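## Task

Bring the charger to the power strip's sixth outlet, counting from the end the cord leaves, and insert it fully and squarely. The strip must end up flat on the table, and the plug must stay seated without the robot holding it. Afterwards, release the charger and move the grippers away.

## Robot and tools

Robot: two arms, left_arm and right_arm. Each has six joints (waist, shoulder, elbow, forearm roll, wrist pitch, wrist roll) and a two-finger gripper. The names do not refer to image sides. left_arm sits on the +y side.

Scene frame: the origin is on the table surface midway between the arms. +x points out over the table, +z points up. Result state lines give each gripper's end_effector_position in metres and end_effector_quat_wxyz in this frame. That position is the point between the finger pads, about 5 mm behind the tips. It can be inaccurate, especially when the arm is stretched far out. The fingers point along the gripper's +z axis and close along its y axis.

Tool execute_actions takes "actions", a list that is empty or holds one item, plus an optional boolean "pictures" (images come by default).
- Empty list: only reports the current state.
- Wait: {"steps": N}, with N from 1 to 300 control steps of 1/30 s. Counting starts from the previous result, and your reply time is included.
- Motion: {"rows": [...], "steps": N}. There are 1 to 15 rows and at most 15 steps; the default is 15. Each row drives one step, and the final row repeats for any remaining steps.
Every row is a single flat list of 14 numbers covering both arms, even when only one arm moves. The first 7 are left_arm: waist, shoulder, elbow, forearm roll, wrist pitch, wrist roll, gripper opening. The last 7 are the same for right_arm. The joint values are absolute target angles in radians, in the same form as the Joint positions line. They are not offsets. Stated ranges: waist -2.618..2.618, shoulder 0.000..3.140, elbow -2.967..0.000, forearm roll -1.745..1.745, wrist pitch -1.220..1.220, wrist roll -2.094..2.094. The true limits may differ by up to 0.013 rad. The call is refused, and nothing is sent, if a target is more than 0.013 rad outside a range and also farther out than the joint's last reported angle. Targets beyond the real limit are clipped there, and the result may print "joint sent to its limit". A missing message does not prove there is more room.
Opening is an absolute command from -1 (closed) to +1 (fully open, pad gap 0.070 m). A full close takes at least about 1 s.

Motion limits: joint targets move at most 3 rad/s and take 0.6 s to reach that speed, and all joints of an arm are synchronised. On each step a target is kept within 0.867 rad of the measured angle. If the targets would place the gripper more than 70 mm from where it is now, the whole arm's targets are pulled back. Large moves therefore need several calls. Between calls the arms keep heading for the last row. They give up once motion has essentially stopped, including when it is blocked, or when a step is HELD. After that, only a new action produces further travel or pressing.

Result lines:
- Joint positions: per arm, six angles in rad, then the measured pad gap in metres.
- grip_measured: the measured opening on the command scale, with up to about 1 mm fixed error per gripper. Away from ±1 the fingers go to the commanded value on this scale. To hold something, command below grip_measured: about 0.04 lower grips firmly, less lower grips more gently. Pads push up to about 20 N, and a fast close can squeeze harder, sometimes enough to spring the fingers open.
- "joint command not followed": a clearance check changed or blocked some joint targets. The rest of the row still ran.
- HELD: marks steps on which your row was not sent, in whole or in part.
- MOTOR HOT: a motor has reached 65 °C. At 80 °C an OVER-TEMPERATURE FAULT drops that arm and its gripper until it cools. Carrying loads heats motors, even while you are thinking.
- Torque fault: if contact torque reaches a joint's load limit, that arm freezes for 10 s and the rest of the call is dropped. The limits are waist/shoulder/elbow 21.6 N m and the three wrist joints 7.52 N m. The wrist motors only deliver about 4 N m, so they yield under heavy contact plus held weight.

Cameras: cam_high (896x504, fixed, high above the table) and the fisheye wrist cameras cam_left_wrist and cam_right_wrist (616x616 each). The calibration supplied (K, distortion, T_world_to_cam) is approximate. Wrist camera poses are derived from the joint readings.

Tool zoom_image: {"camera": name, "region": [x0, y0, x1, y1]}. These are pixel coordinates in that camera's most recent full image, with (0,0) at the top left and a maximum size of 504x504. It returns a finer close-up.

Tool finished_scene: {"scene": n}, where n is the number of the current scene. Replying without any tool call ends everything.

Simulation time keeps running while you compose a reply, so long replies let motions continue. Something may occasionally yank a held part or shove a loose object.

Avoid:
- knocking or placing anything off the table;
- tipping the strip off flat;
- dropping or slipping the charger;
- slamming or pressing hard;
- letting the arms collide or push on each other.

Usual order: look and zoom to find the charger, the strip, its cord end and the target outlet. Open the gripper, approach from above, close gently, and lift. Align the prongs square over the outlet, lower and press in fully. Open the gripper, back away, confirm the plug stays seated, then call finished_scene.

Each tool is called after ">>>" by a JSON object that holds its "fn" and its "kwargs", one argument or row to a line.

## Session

>>> {"fn": "execute_actions", "kwargs": {
  "actions": []
}}

Scene clock: 0.00 s of 5400.00 s.
left_arm: end_effector_position=(+0.0879, -0.0285, +0.2629) grip_measured=+1.00 end_effector_quat_wxyz=(+0.298, +0.210, +0.681, -0.635) | right_arm: end_effector_position=(+0.5713, -0.5527, +0.2967) grip_measured=+1.00 end_effector_quat_wxyz=(+0.664, +0.032, +0.738, -0.115)
Joint positions: left_arm=[-1.367  1.156 -0.435  0.258 -0.635 -1.039  0.07 ] | right_arm=[-0.722  2.236 -2.045  1.57   0.476 -1.746  0.07 ]
camera_calibration (this result's frames):
cam_left_wrist: T_world_to_cam=[[-0.664632, -0.120589, 0.737376, -0.138537], [-0.686147, 0.489141, -0.538464, 0.209531], [-0.295748, -0.863829, -0.40784, 0.230724], [0, 0, 0, 1]] pos_world=[0.119929, 0.0801099, 0.309077]
cam_right_wrist: T_world_to_cam=[[-0.196136, -0.970757, 0.138423, -0.46509], [-0.664667, 0.0278294, -0.746621, 0.612431], [0.720936, -0.238444, -0.650689, -0.227868], [0, 0, 0, 1]] pos_world=[0.48012, -0.522867, 0.373362]

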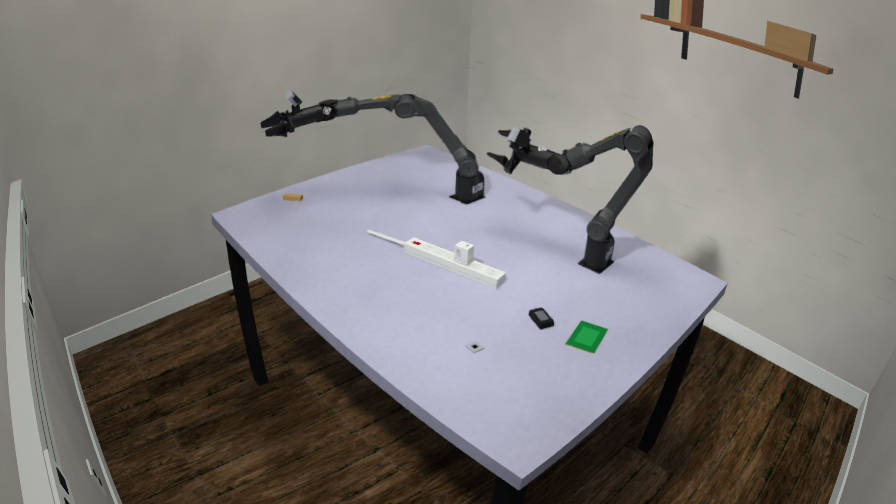

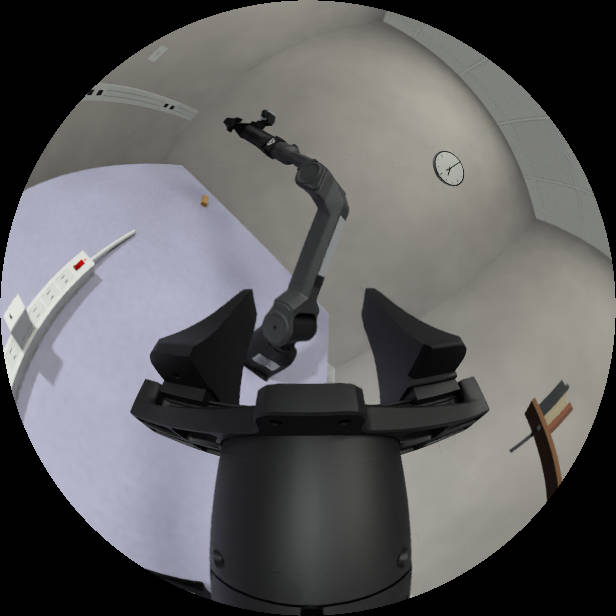

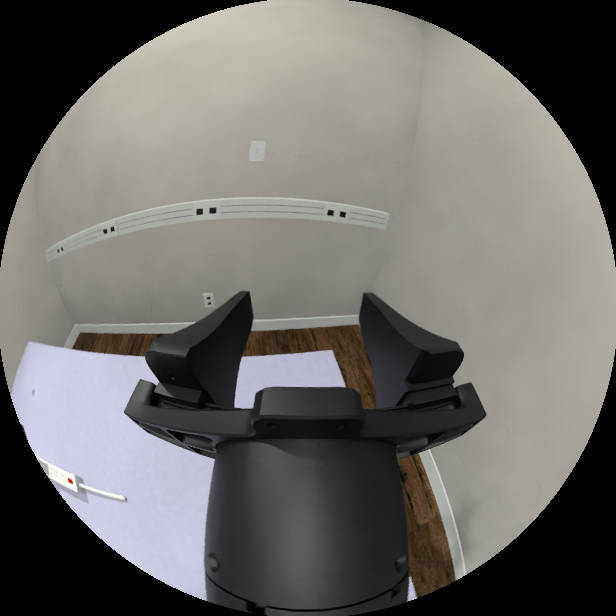

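>>> {"fn": "zoom_image", "kwargs": {
  "camera": "cam_high",
  "region": [395, 220, 515, 300]
}}

Region (395, 220, 515, 300) of cam_high's 896x504 image, scaled by 4.200, with more detail than that image has.

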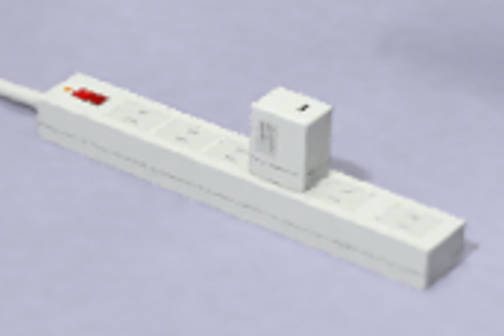

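>>> {"fn": "execute_actions", "kwargs": {
  "actions": [
    {"rows":[[-0.4926,1.690,-1.202,-0.435,0.951,1.164,0.7,0.418,2.0146,-1.483,0.388,1.077,1.623,1]],"steps":15}
  ],
  "pictures": false
}}

>>> {"fn": "execute_actions", "kwargs": {
  "actions": [
    {"steps":45}
  ]
}}

Scene clock: 19.27 s of 5400.00 s.
left_arm: end_effector_position=(+0.2607, -0.0154, +0.2310) grip_measured=+0.70 end_effector_quat_wxyz=(+0.414, +0.117, +0.796, -0.426) | right_arm: end_effector_position=(+0.6124, -0.3339, +0.2312) grip_measured=+1.00 end_effector_quat_wxyz=(+0.573, -0.103, +0.809, +0.078)
Joint positions: left_arm=[-1.035  1.357 -0.727 -0.005 -0.245 -0.649  0.06 ] | right_arm=[-0.433  2.172 -1.881  1.28   0.653 -1.456  0.07 ]
Steps of this call (steps 1 to 90: nothing new was sent; then 15.77 s passed at rest; steps 91 to 105: all 15 steps of this action). Readings (joint positions):
91: left_arm=[-1.367 1.156 -0.435 0.258 -0.635 -1.039] | right_arm=[-0.722 2.236 -2.045 1.570 0.476 -1.746]
92: left_arm=[-1.364 1.157 -0.437 0.256 -0.632 -1.037] | right_arm=[-0.720 2.236 -2.044 1.568 0.477 -1.744]
94: left_arm=[-1.340 1.171 -0.459 0.237 -0.607 -1.012] | right_arm=[-0.698 2.229 -2.029 1.543 0.493 -1.719]
98: left_arm=[-1.231 1.237 -0.555 0.150 -0.495 -0.899] | right_arm=[-0.604 2.207 -1.971 1.449 0.557 -1.625]
105: the state above

Scene clock: 20.77 s of 5400.00 s.
left_arm: end_effector_position=(+0.3241, +0.1079, +0.1202) grip_measured=+0.70 end_effector_quat_wxyz=(+0.169, +0.611, +0.761, -0.135) | right_arm: end_effector_position=(+0.3527, +0.0269, +0.0685) grip_measured=+1.00 end_effector_quat_wxyz=(-0.098, +0.392, +0.901, +0.161)
Joint positions: left_arm=[-0.493  1.69  -1.202 -0.435  0.951  1.164  0.059] | right_arm=[ 0.389  2.02  -1.496  0.418  1.063  1.048  0.07 ]
Steps of this call (steps 1 to 45: the robot went on to your last target). Readings (joint positions):
1: left_arm=[-1.008 1.374 -0.750 -0.027 -0.204 -0.609] | right_arm=[-0.408 2.168 -1.870 1.255 0.665 -1.431]
2: left_arm=[-0.982 1.390 -0.773 -0.048 -0.162 -0.566] | right_arm=[-0.383 2.163 -1.858 1.230 0.678 -1.406]
4: left_arm=[-0.929 1.422 -0.820 -0.089 -0.071 -0.475] | right_arm=[-0.334 2.154 -1.835 1.178 0.702 -1.354]
8: left_arm=[-0.826 1.486 -0.910 -0.171 0.139 -0.265] | right_arm=[-0.237 2.136 -1.790 1.077 0.750 -1.240]
45: the state above
camera_calibration (this result's frames):
cam_left_wrist: T_world_to_cam=[[-0.975203, -0.220735, -0.0159783, 0.342191], [-0.220156, 0.960203, 0.171875, -0.0591621], [-0.0225965, 0.171131, -0.984989, 0.229365], [0, 0, 0, 1]] pos_world=[0.325864, 0.0930899, 0.241558]
cam_right_wrist: T_world_to_cam=[[-0.729738, -0.64814, -0.217708, 0.290221], [-0.525381, 0.327779, 0.785198, 0.11858], [-0.437558, 0.687369, -0.579713, 0.29828], [0, 0, 0, 1]] pos_world=[0.4046, -0.0557923, 0.142992]

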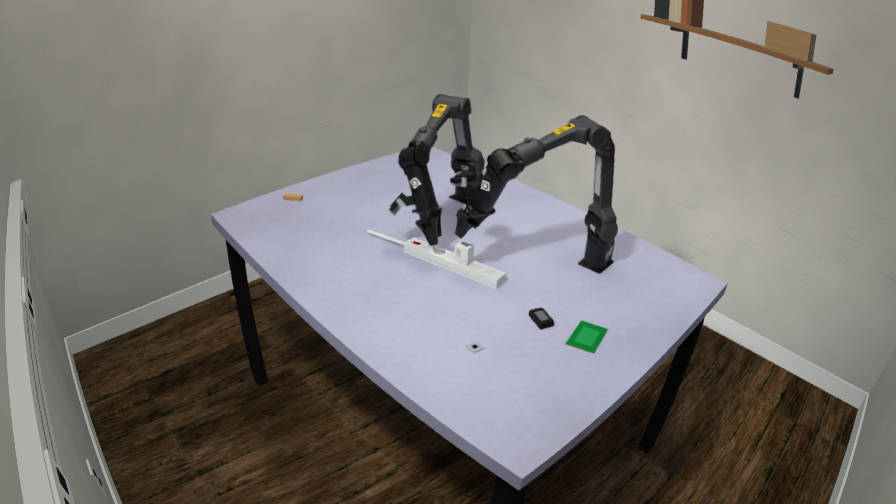

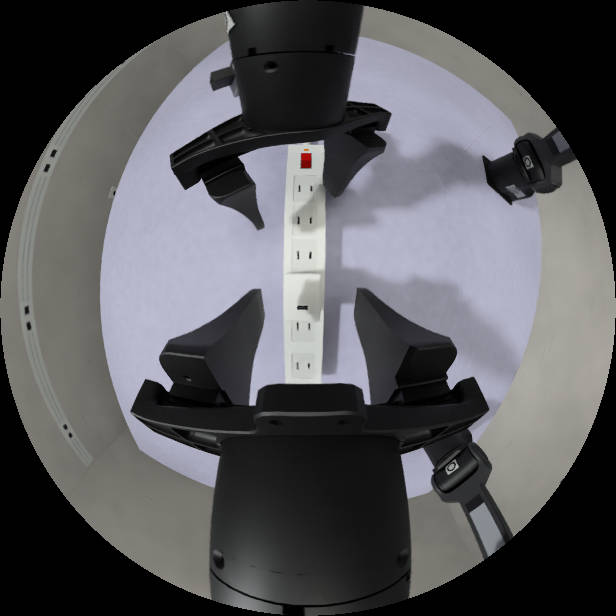

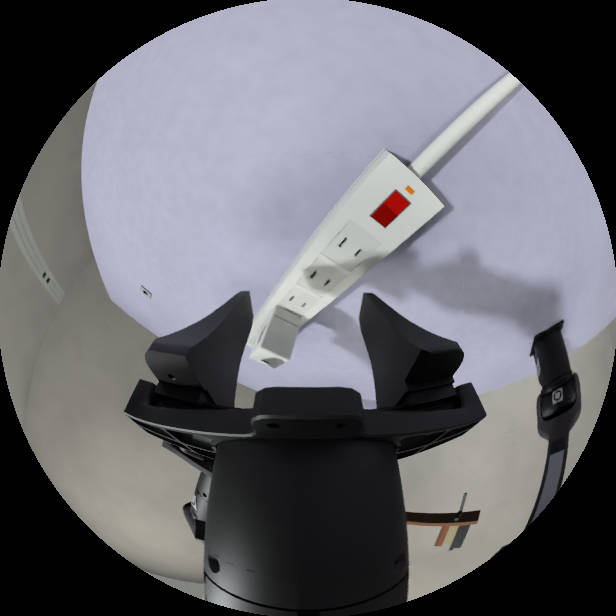

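>>> {"fn": "execute_actions", "kwargs": {
  "actions": []
}}

>>> {"fn": "zoom_image", "kwargs": {
  "camera": "cam_left_wrist",
  "region": [208, 180, 408, 380]
}}

Scene clock: 22.40 s of 5400.00 s.
left_arm: end_effector_position=(+0.3241, +0.1079, +0.1202) grip_measured=+0.70 end_effector_quat_wxyz=(+0.169, +0.611, +0.761, -0.135) | right_arm: end_effector_position=(+0.3408, +0.0292, +0.0651) grip_measured=+1.00 end_effector_quat_wxyz=(-0.136, +0.616, +0.768, +0.109)
Joint positions: left_arm=[-0.493  1.69  -1.202 -0.435  0.951  1.164  0.06 ] | right_arm=[ 0.418  2.015 -1.483  0.388  1.077  1.623  0.07 ]
Steps of this call (steps 1 to 30: the robot went on to your last target; steps 31 to 49: nothing new was sent). Readings (joint positions):
1: left_arm=[-0.493 1.690 -1.202 -0.435 0.951 1.164] | right_arm=[0.394 2.019 -1.494 0.413 1.065 1.125]
2: left_arm=[-0.493 1.690 -1.202 -0.435 0.951 1.164] | right_arm=[0.397 2.018 -1.493 0.409 1.067 1.197]
4: left_arm=[-0.493 1.690 -1.202 -0.435 0.951 1.164] | right_arm=[0.404 2.017 -1.489 0.402 1.070 1.323]
8: left_arm=[-0.493 1.690 -1.202 -0.435 0.951 1.164] | right_arm=[0.414 2.015 -1.485 0.392 1.075 1.509]
49: the state above
All arms were judged still, so your last target was given up. Only a new action makes them travel on or press farther. Fingers that are still opening or closing keep moving.
camera_calibration (this result's frames):
cam_left_wrist: T_world_to_cam=[[-0.97519, -0.220801, -0.0158772, 0.342181], [-0.220203, 0.960184, 0.171925, -0.0591456], [-0.0227162, 0.171156, -0.984982, 0.229369], [0, 0, 0, 1]] pos_world=[0.325878, 0.0930868, 0.241526]
cam_right_wrist: T_world_to_cam=[[-0.973924, -0.226818, -0.00510621, 0.339322], [-0.13191, 0.547806, 0.826141, -0.0289549], [-0.184586, 0.805272, -0.563441, 0.198818], [0, 0, 0, 1]] pos_world=[0.363354, -0.0672764, 0.137676]

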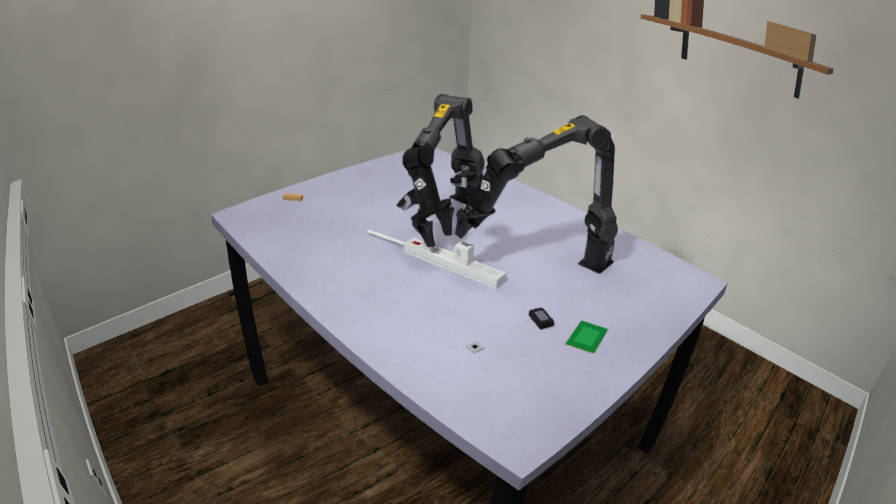

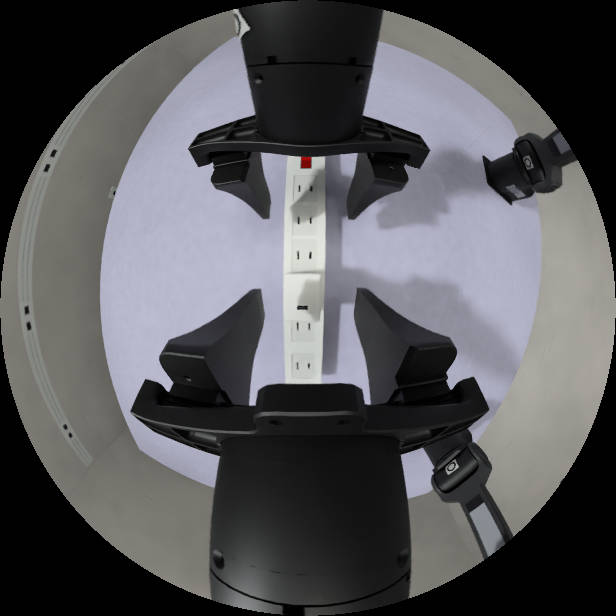

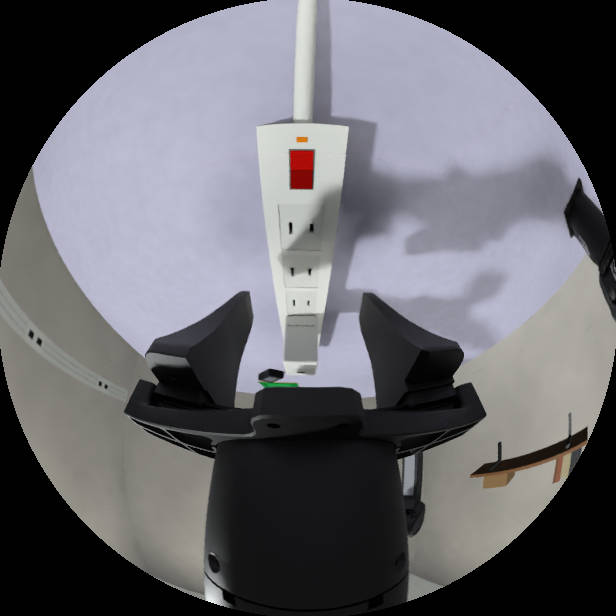

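Region (208, 180, 408, 380) of cam_left_wrist's 616x616 image, scaled by 2.520, with more detail than that image has.

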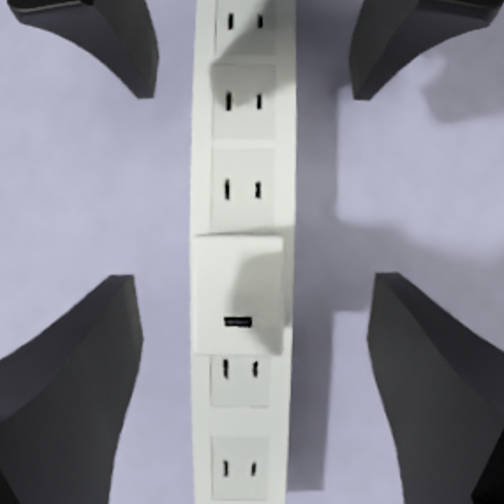

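>>> {"fn": "execute_actions", "kwargs": {
  "actions": [
    {"rows":[[-0.4808,1.7527,-1.1364,-0.4845,0.8442,1.2575,0.7,0.417,2.095,-1.4165,0.4245,0.9416,1.565,0.9]],"steps":8}
  ],
  "pictures": false
}}

>>> {"fn": "execute_actions", "kwargs": {
  "actions": [
    {"rows":[[-0.4808,1.7944,-1.0833,-0.5289,0.7613,1.3213,0.6,0.417,2.095,-1.4165,0.4245,0.9416,1.565,0.7],[-0.4808,1.7944,-1.0833,-0.5289,0.7613,1.3213,0.5,0.417,2.095,-1.4165,0.4245,0.9416,1.565,0.6],[-0.4808,1.7944,-1.0833,-0.5289,0.7613,1.3213,0.4,0.417,2.095,-1.4165,0.4245,0.9416,1.565,0.5],[-0.4808,1.7944,-1.0833,-0.5289,0.7613,1.3213,0.2,0.417,2.095,-1.4165,0.4245,0.9416,1.565,0.45]],"steps":15}
  ]
}}

>>> {"fn": "zoom_image", "kwargs": {
  "camera": "cam_left_wrist",
  "region": [208, 180, 408, 380]
}}

Scene clock: 40.23 s of 5400.00 s.
left_arm: end_effector_position=(+0.3289, +0.1093, +0.0851) grip_measured=+0.70 end_effector_quat_wxyz=(+0.166, +0.614, +0.759, -0.137) | right_arm: end_effector_position=(+0.3432, +0.0303, +0.0229) grip_measured=+0.90 end_effector_quat_wxyz=(-0.136, +0.620, +0.765, +0.107)
Joint positions: left_arm=[-0.481  1.753 -1.137 -0.482  0.848  1.254  0.059] | right_arm=[ 0.418  2.087 -1.423  0.419  0.957  1.572  0.067]
Steps of this call (steps 1 to 90: nothing new was sent; then 14.57 s passed at rest; steps 91 to 98: all 8 steps of this action). Readings (joint positions):
91: left_arm=[-0.493 1.690 -1.202 -0.435 0.951 1.164] | right_arm=[0.418 2.015 -1.483 0.388 1.077 1.623]
92: left_arm=[-0.492 1.692 -1.201 -0.437 0.948 1.165] | right_arm=[0.418 2.015 -1.482 0.388 1.075 1.623]
94: left_arm=[-0.490 1.705 -1.187 -0.448 0.923 1.186] | right_arm=[0.418 2.029 -1.470 0.394 1.050 1.612]
98: the state above

Scene clock: 40.73 s of 5400.00 s.
left_arm: end_effector_position=(+0.3295, +0.1092, +0.0593) grip_measured=+0.20 end_effector_quat_wxyz=(+0.167, +0.614, +0.759, -0.137) | right_arm: end_effector_position=(+0.3439, +0.0303, +0.0181) grip_measured=+0.45 end_effector_quat_wxyz=(-0.136, +0.621, +0.765, +0.108)
Joint positions: left_arm=[-0.481  1.796 -1.083 -0.53   0.761  1.322  0.042] | right_arm=[ 0.417  2.095 -1.416  0.425  0.942  1.565  0.051]
Steps of this call (steps 1 to 15: all 15 steps of this action). Readings (joint positions):
1: left_arm=[-0.481 1.756 -1.134 -0.485 0.843 1.259] | right_arm=[0.418 2.094 -1.416 0.423 0.946 1.567]
2: left_arm=[-0.481 1.759 -1.131 -0.488 0.837 1.263] | right_arm=[0.418 2.098 -1.414 0.424 0.941 1.565]
4: left_arm=[-0.481 1.773 -1.112 -0.506 0.804 1.289] | right_arm=[0.418 2.097 -1.414 0.425 0.941 1.564]
8: left_arm=[-0.481 1.797 -1.081 -0.530 0.760 1.323] | right_arm=[0.418 2.095 -1.416 0.425 0.942 1.564]
15: the state above
camera_calibration (this result's frames):
cam_left_wrist: T_world_to_cam=[[-0.976986, -0.212868, -0.0136156, 0.346259], [-0.211985, 0.961882, 0.172758, -0.0516491], [-0.023678, 0.171668, -0.98487, 0.169589], [0, 0, 0, 1]] pos_world=[0.331357, 0.0942748, 0.180661]
cam_right_wrist: T_world_to_cam=[[-0.976298, -0.216423, -0.00158136, 0.342791], [-0.123238, 0.549899, 0.826089, 0.00658167], [-0.177915, 0.806705, -0.563537, 0.169701], [0, 0, 0, 1]] pos_world=[0.36567, -0.0663298, 0.0907377]

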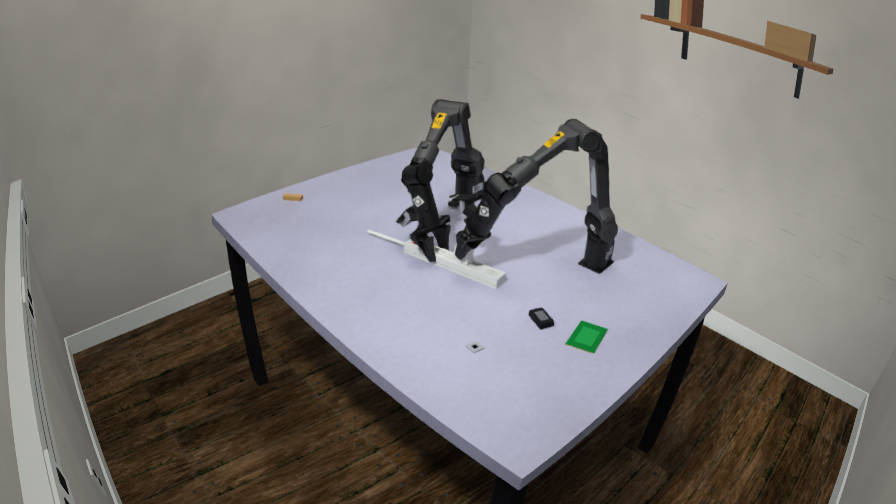

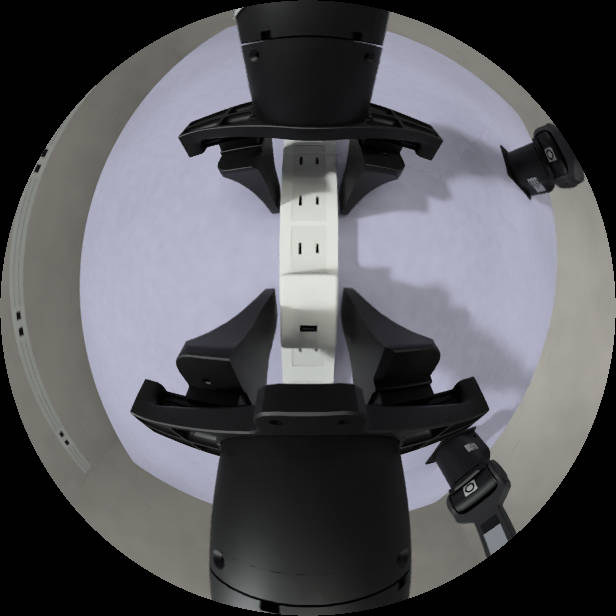

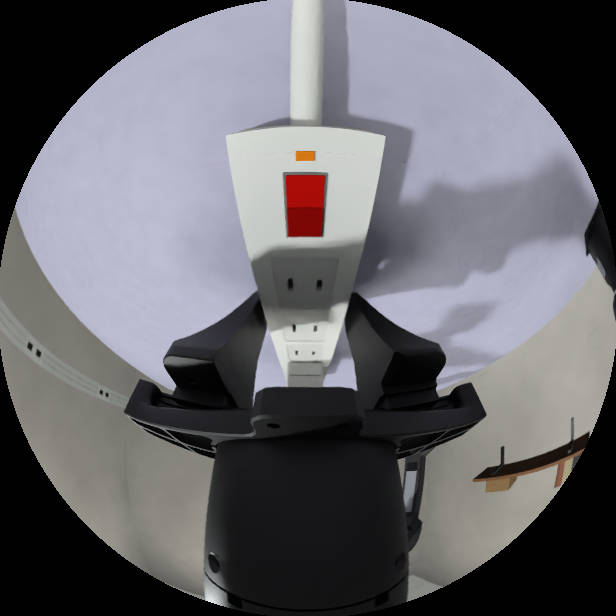

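Region (208, 180, 408, 380) of cam_left_wrist's 616x616 image, scaled by 2.520, with more detail than that image has.

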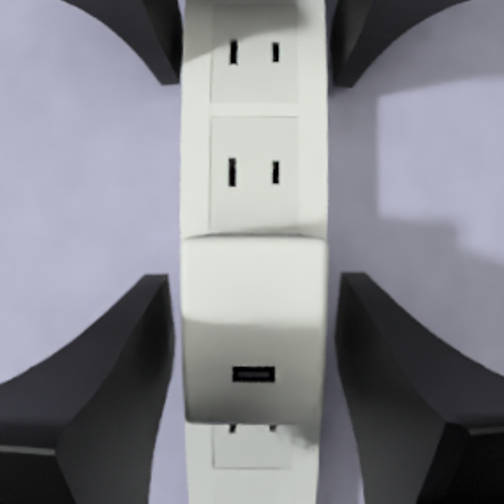

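>>> {"fn": "execute_actions", "kwargs": {
  "actions": [
    {"rows":[[-0.4808,1.7944,-1.0833,-0.5289,0.7613,1.3213,0.12,0.417,2.095,-1.4165,0.4245,0.9416,1.565,0.38],[-0.4808,1.7944,-1.0833,-0.5289,0.7613,1.3213,0.06,0.417,2.095,-1.4165,0.4245,0.9416,1.565,0.33],[-0.4808,1.7944,-1.0833,-0.5289,0.7613,1.3213,0.0,0.417,2.095,-1.4165,0.4245,0.9416,1.565,0.30],[-0.4808,1.7944,-1.0833,-0.5289,0.7613,1.3213,-0.04,0.417,2.095,-1.4165,0.4245,0.9416,1.565,0.28],[-0.4808,1.7944,-1.0833,-0.5289,0.7613,1.3213,-0.07,0.417,2.095,-1.4165,0.4245,0.9416,1.565,0.26],[-0.4808,1.7944,-1.0833,-0.5289,0.7613,1.3213,-0.10,0.417,2.095,-1.4165,0.4245,0.9416,1.565,0.24],[-0.4808,1.7944,-1.0833,-0.5289,0.7613,1.3213,-0.12,0.417,2.095,-1.4165,0.4245,0.9416,1.565,0.22],[-0.4808,1.7944,-1.0833,-0.5289,0.7613,1.3213,-0.14,0.417,2.095,-1.4165,0.4245,0.9416,1.565,0.20],[-0.4808,1.7944,-1.0833,-0.5289,0.7613,1.3213,-0.16,0.417,2.095,-1.4165,0.4245,0.9416,1.565,0.17],[-0.4808,1.7944,-1.0833,-0.5289,0.7613,1.3213,-0.19,0.417,2.095,-1.4165,0.4245,0.9416,1.565,0.15],[-0.4808,1.7944,-1.0833,-0.5289,0.7613,1.3213,-0.22,0.417,2.100,-1.4165,0.4245,0.9416,1.565,0.15],[-0.4808,1.7944,-1.0833,-0.5289,0.7613,1.3213,-0.28,0.417,2.103,-1.4165,0.4245,0.9416,1.565,0.15]],"steps":15}
  ]
}}

>>> {"fn": "zoom_image", "kwargs": {
  "camera": "cam_left_wrist",
  "region": [225, 200, 393, 368]
}}

>>> {"fn": "execute_actions", "kwargs": {
  "actions": [
    {"rows":[[-0.4808,1.7927,-1.0854,-0.5289,0.7613,1.3213,-0.28,0.417,2.103,-1.4165,0.4245,0.9416,1.565,0.15],[-0.4808,1.7927,-1.0854,-0.5289,0.7613,1.3213,-0.28,0.417,2.103,-1.4165,0.4245,0.9416,1.565,0.15],[-0.4808,1.7910,-1.0875,-0.5270,0.7646,1.3187,-0.28,0.417,2.103,-1.4165,0.4245,0.9416,1.565,0.15],[-0.4808,1.7910,-1.0875,-0.5270,0.7646,1.3187,-0.28,0.417,2.103,-1.4165,0.4245,0.9416,1.565,0.15],[-0.4808,1.7893,-1.0895,-0.5251,0.7679,1.3160,-0.28,0.417,2.104,-1.4165,0.4245,0.9416,1.565,0.15],[-0.4808,1.7893,-1.0895,-0.5251,0.7679,1.3160,-0.28,0.417,2.104,-1.4165,0.4245,0.9416,1.565,0.15],[-0.4808,1.7876,-1.0916,-0.5232,0.7712,1.3133,-0.28,0.417,2.104,-1.4165,0.4245,0.9416,1.565,0.15],[-0.4808,1.7876,-1.0916,-0.5232,0.7712,1.3133,-0.28,0.417,2.104,-1.4165,0.4245,0.9416,1.565,0.15],[-0.4808,1.7859,-1.0937,-0.5213,0.7745,1.3106,-0.28,0.417,2.104,-1.4165,0.4245,0.9416,1.565,0.15],[-0.4808,1.7859,-1.0937,-0.5213,0.7745,1.3106,-0.28,0.417,2.104,-1.4165,0.4245,0.9416,1.565,0.15],[-0.4808,1.7842,-1.0958,-0.5195,0.7778,1.3080,-0.28,0.417,2.104,-1.4165,0.4245,0.9416,1.565,0.15],[-0.4808,1.7842,-1.0958,-0.5195,0.7778,1.3080,-0.28,0.417,2.104,-1.4165,0.4245,0.9416,1.565,0.15],[-0.4808,1.7825,-1.0979,-0.5177,0.7811,1.3054,-0.28,0.417,2.102,-1.4165,0.4245,0.9416,1.565,0.15],[-0.4808,1.7825,-1.0979,-0.5177,0.7811,1.3054,-0.28,0.417,2.100,-1.4165,0.4245,0.9416,1.565,0.15],[-0.4808,1.7808,-1.1000,-0.5141,0.7877,1.3002,-0.28,0.417,2.097,-1.4165,0.4245,0.9416,1.565,0.15]],"steps":15}
  ],
  "pictures": false
}}

>>> {"fn": "execute_actions", "kwargs": {
  "actions": [
    {"steps":15}
  ]
}}

>>> {"fn": "zoom_image", "kwargs": {
  "camera": "cam_left_wrist",
  "region": [225, 200, 393, 368]
}}

Scene clock: 59.87 s of 5400.00 s.
left_arm: end_effector_position=(+0.3296, +0.1091, +0.0601) grip_measured=-0.13 end_effector_quat_wxyz=(+0.168, +0.614, +0.759, -0.136) | right_arm: end_effector_position=(+0.3441, +0.0303, +0.0178) grip_measured=+0.25 end_effector_quat_wxyz=(-0.137, +0.621, +0.764, +0.107)
Joint positions: left_arm=[-0.481  1.794 -1.083 -0.528  0.761  1.321  0.03 ] | right_arm=[ 0.416  2.098 -1.419  0.425  0.944  1.565  0.044]
Steps of this call (steps 1 to 15: the robot went on to your last target; steps 16 to 90: nothing new was sent; then 15.63 s passed at rest; steps 91 to 105: all 15 steps of this action). Readings (joint positions):
91: left_arm=[-0.481 1.794 -1.083 -0.529 0.761 1.321] | right_arm=[0.417 2.095 -1.417 0.425 0.942 1.565]
92: left_arm=[-0.481 1.794 -1.083 -0.529 0.761 1.321] | right_arm=[0.417 2.095 -1.417 0.425 0.942 1.565]
94: left_arm=[-0.481 1.794 -1.083 -0.529 0.761 1.321] | right_arm=[0.417 2.095 -1.417 0.425 0.941 1.565]
98: left_arm=[-0.481 1.794 -1.083 -0.529 0.761 1.321] | right_arm=[0.417 2.095 -1.417 0.425 0.941 1.565]
105: the state above
camera_calibration (this result's frames):
cam_left_wrist: T_world_to_cam=[[-0.977057, -0.212391, -0.0157988, 0.346526], [-0.211903, 0.962011, 0.172142, -0.0517347], [-0.0213627, 0.17154, -0.984945, 0.169655], [0, 0, 0, 1]] pos_world=[0.331237, 0.0942656, 0.181481]
cam_right_wrist: T_world_to_cam=[[-0.976378, -0.216067, 0.000750364, 0.342968], [-0.121064, 0.54994, 0.826384, 0.00614841], [-0.178967, 0.806772, -0.563107, 0.169945], [0, 0, 0, 1]] pos_world=[0.366025, -0.0663838, 0.0903587]

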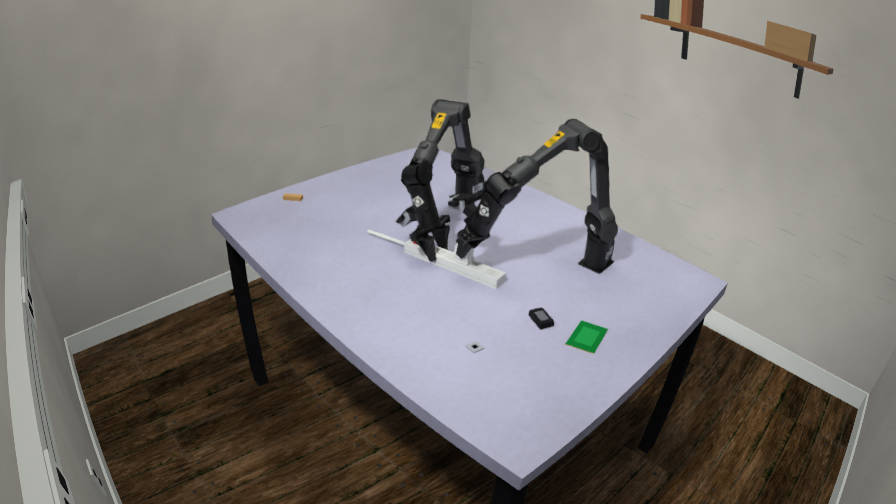

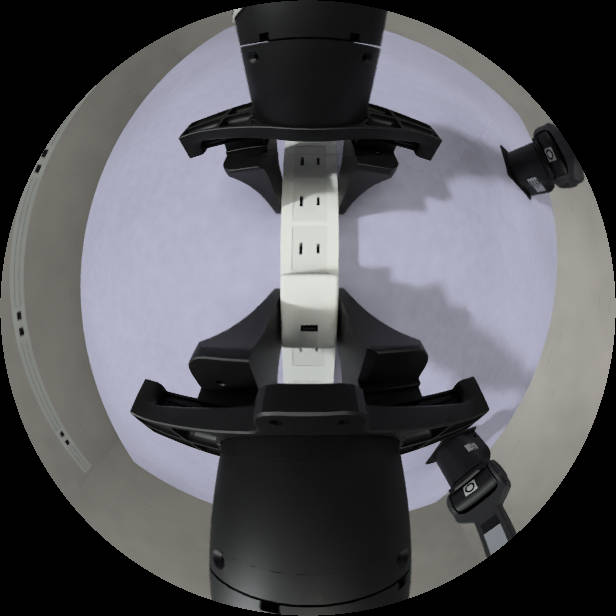

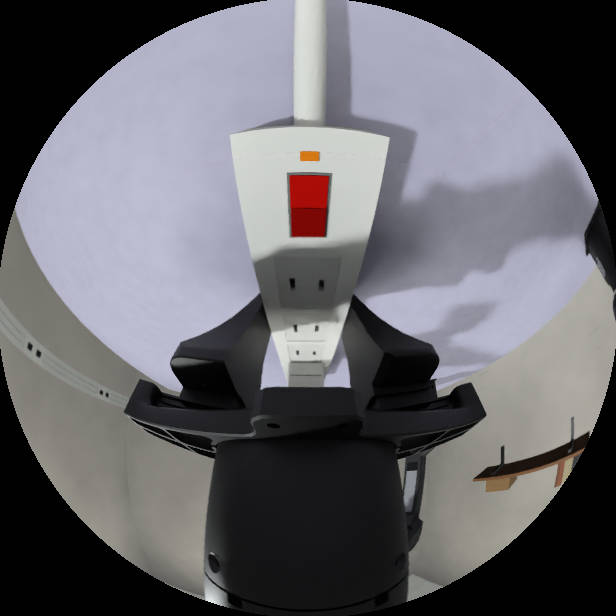

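Region (225, 200, 393, 368) of cam_left_wrist's 616x616 image, scaled by 3.000, with more detail than that image has.

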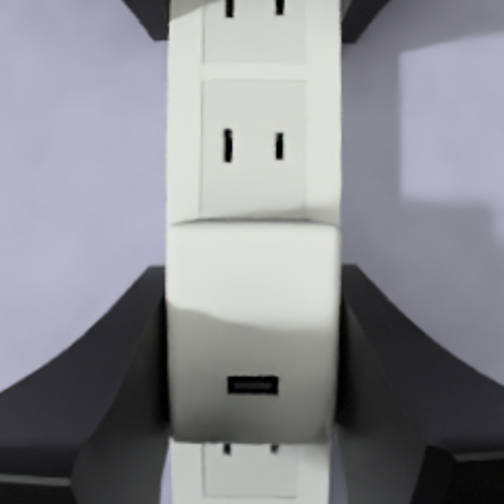

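Scene clock: 60.37 s of 5400.00 s.
left_arm: end_effector_position=(+0.3302, +0.1089, +0.0670) grip_measured=-0.13 end_effector_quat_wxyz=(+0.169, +0.614, +0.759, -0.136) | right_arm: end_effector_position=(+0.3443, +0.0305, +0.0173) grip_measured=+0.25 end_effector_quat_wxyz=(-0.137, +0.621, +0.764, +0.107)
Joint positions: left_arm=[-0.481  1.783 -1.098 -0.516  0.782  1.305  0.03 ] | right_arm=[ 0.417  2.099 -1.419  0.426  0.942  1.565  0.044]
Steps of this call (steps 1 to 15: all 15 steps of this action). Readings (joint positions):
1: left_arm=[-0.481 1.794 -1.083 -0.528 0.761 1.321] | right_arm=[0.416 2.098 -1.419 0.425 0.944 1.565]
2: left_arm=[-0.481 1.794 -1.084 -0.528 0.761 1.321] | right_arm=[0.416 2.098 -1.419 0.425 0.944 1.565]
4: left_arm=[-0.481 1.794 -1.085 -0.525 0.763 1.320] | right_arm=[0.416 2.098 -1.419 0.426 0.944 1.565]
8: left_arm=[-0.481 1.793 -1.089 -0.521 0.769 1.314] | right_arm=[0.416 2.099 -1.419 0.427 0.943 1.565]
15: the state above

Scene clock: 60.87 s of 5400.00 s.
left_arm: end_effector_position=(+0.3301, +0.1089, +0.0697) grip_measured=-0.13 end_effector_quat_wxyz=(+0.170, +0.614, +0.759, -0.136) | right_arm: end_effector_position=(+0.3442, +0.0304, +0.0173) grip_measured=+0.25 end_effector_quat_wxyz=(-0.136, +0.621, +0.764, +0.108)
Joint positions: left_arm=[-0.481  1.777 -1.101 -0.514  0.788  1.299  0.03 ] | right_arm=[ 0.417  2.098 -1.417  0.425  0.94   1.565  0.044]
Steps of this call (steps 1 to 15: the robot went on to your last target). Readings (joint positions):
1: left_arm=[-0.481 1.780 -1.100 -0.516 0.787 1.303] | right_arm=[0.417 2.098 -1.418 0.426 0.942 1.565]
2: left_arm=[-0.481 1.778 -1.102 -0.514 0.791 1.299] | right_arm=[0.417 2.098 -1.418 0.426 0.941 1.565]
4: left_arm=[-0.481 1.777 -1.102 -0.514 0.791 1.299] | right_arm=[0.417 2.098 -1.418 0.425 0.941 1.565]
8: left_arm=[-0.481 1.777 -1.102 -0.514 0.790 1.299] | right_arm=[0.417 2.098 -1.418 0.425 0.941 1.565]
15: the state above
All arms were judged still, so your last target was given up. Only a new action makes them travel on or press farther. Fingers that are still opening or closing keep moving.
camera_calibration (this result's frames):
cam_left_wrist: T_world_to_cam=[[-0.976764, -0.213538, -0.0182473, 0.347263], [-0.213512, 0.962197, 0.169083, -0.0523034], [-0.0185483, 0.169051, -0.985433, 0.178465], [0, 0, 0, 1]] pos_world=[0.331337, 0.0943104, 0.191045]
cam_right_wrist: T_world_to_cam=[[-0.976498, -0.215523, -0.00114549, 0.343152], [-0.122383, 0.550106, 0.826078, 0.00691549], [-0.177409, 0.806804, -0.563554, 0.16902], [0, 0, 0, 1]] pos_world=[0.36592, -0.066213, 0.0899322]

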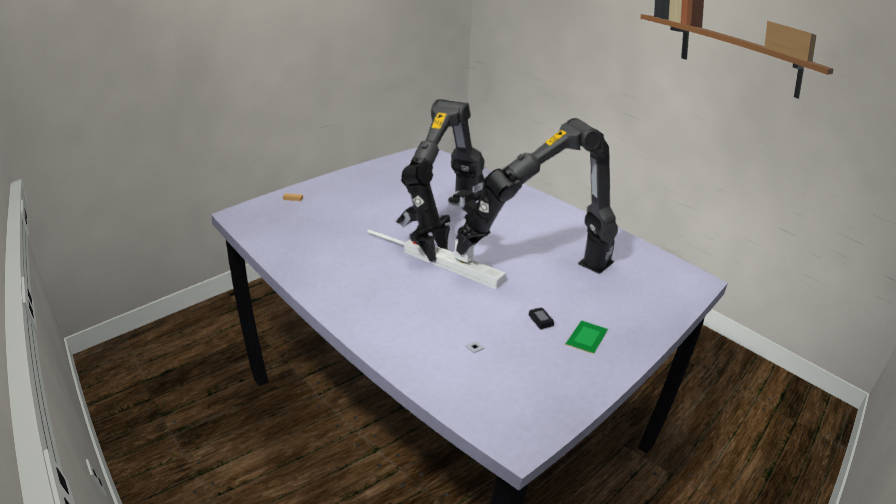

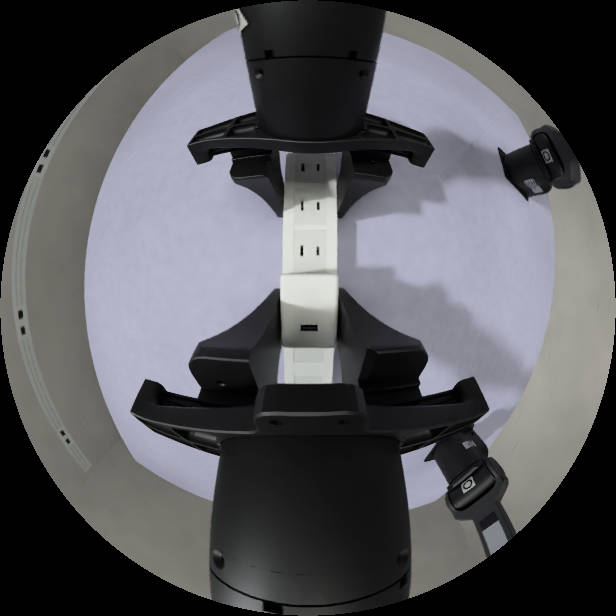

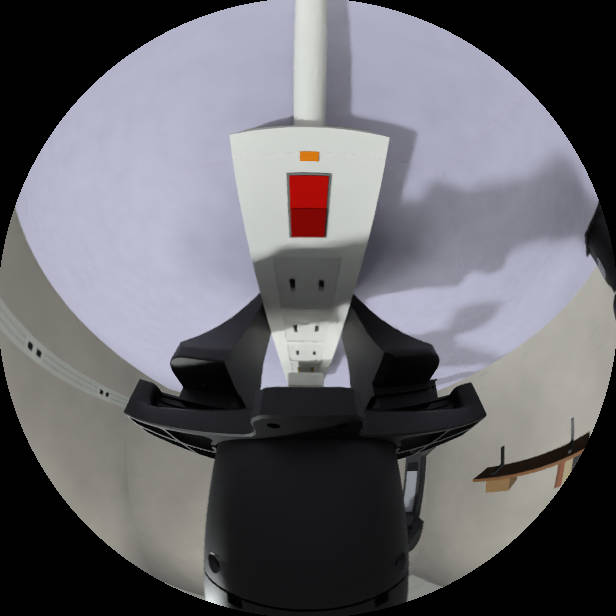

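Region (225, 200, 393, 368) of cam_left_wrist's 616x616 image, scaled by 3.000, with more detail than that image has.

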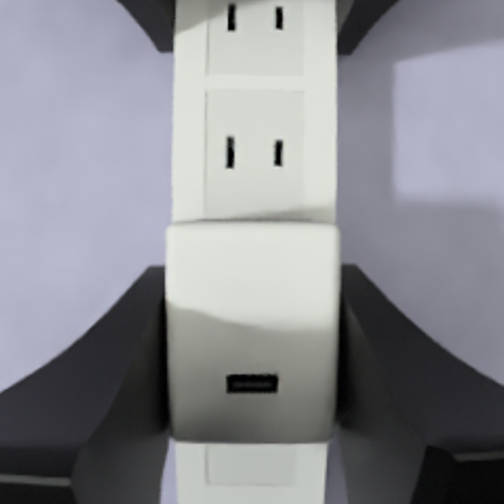

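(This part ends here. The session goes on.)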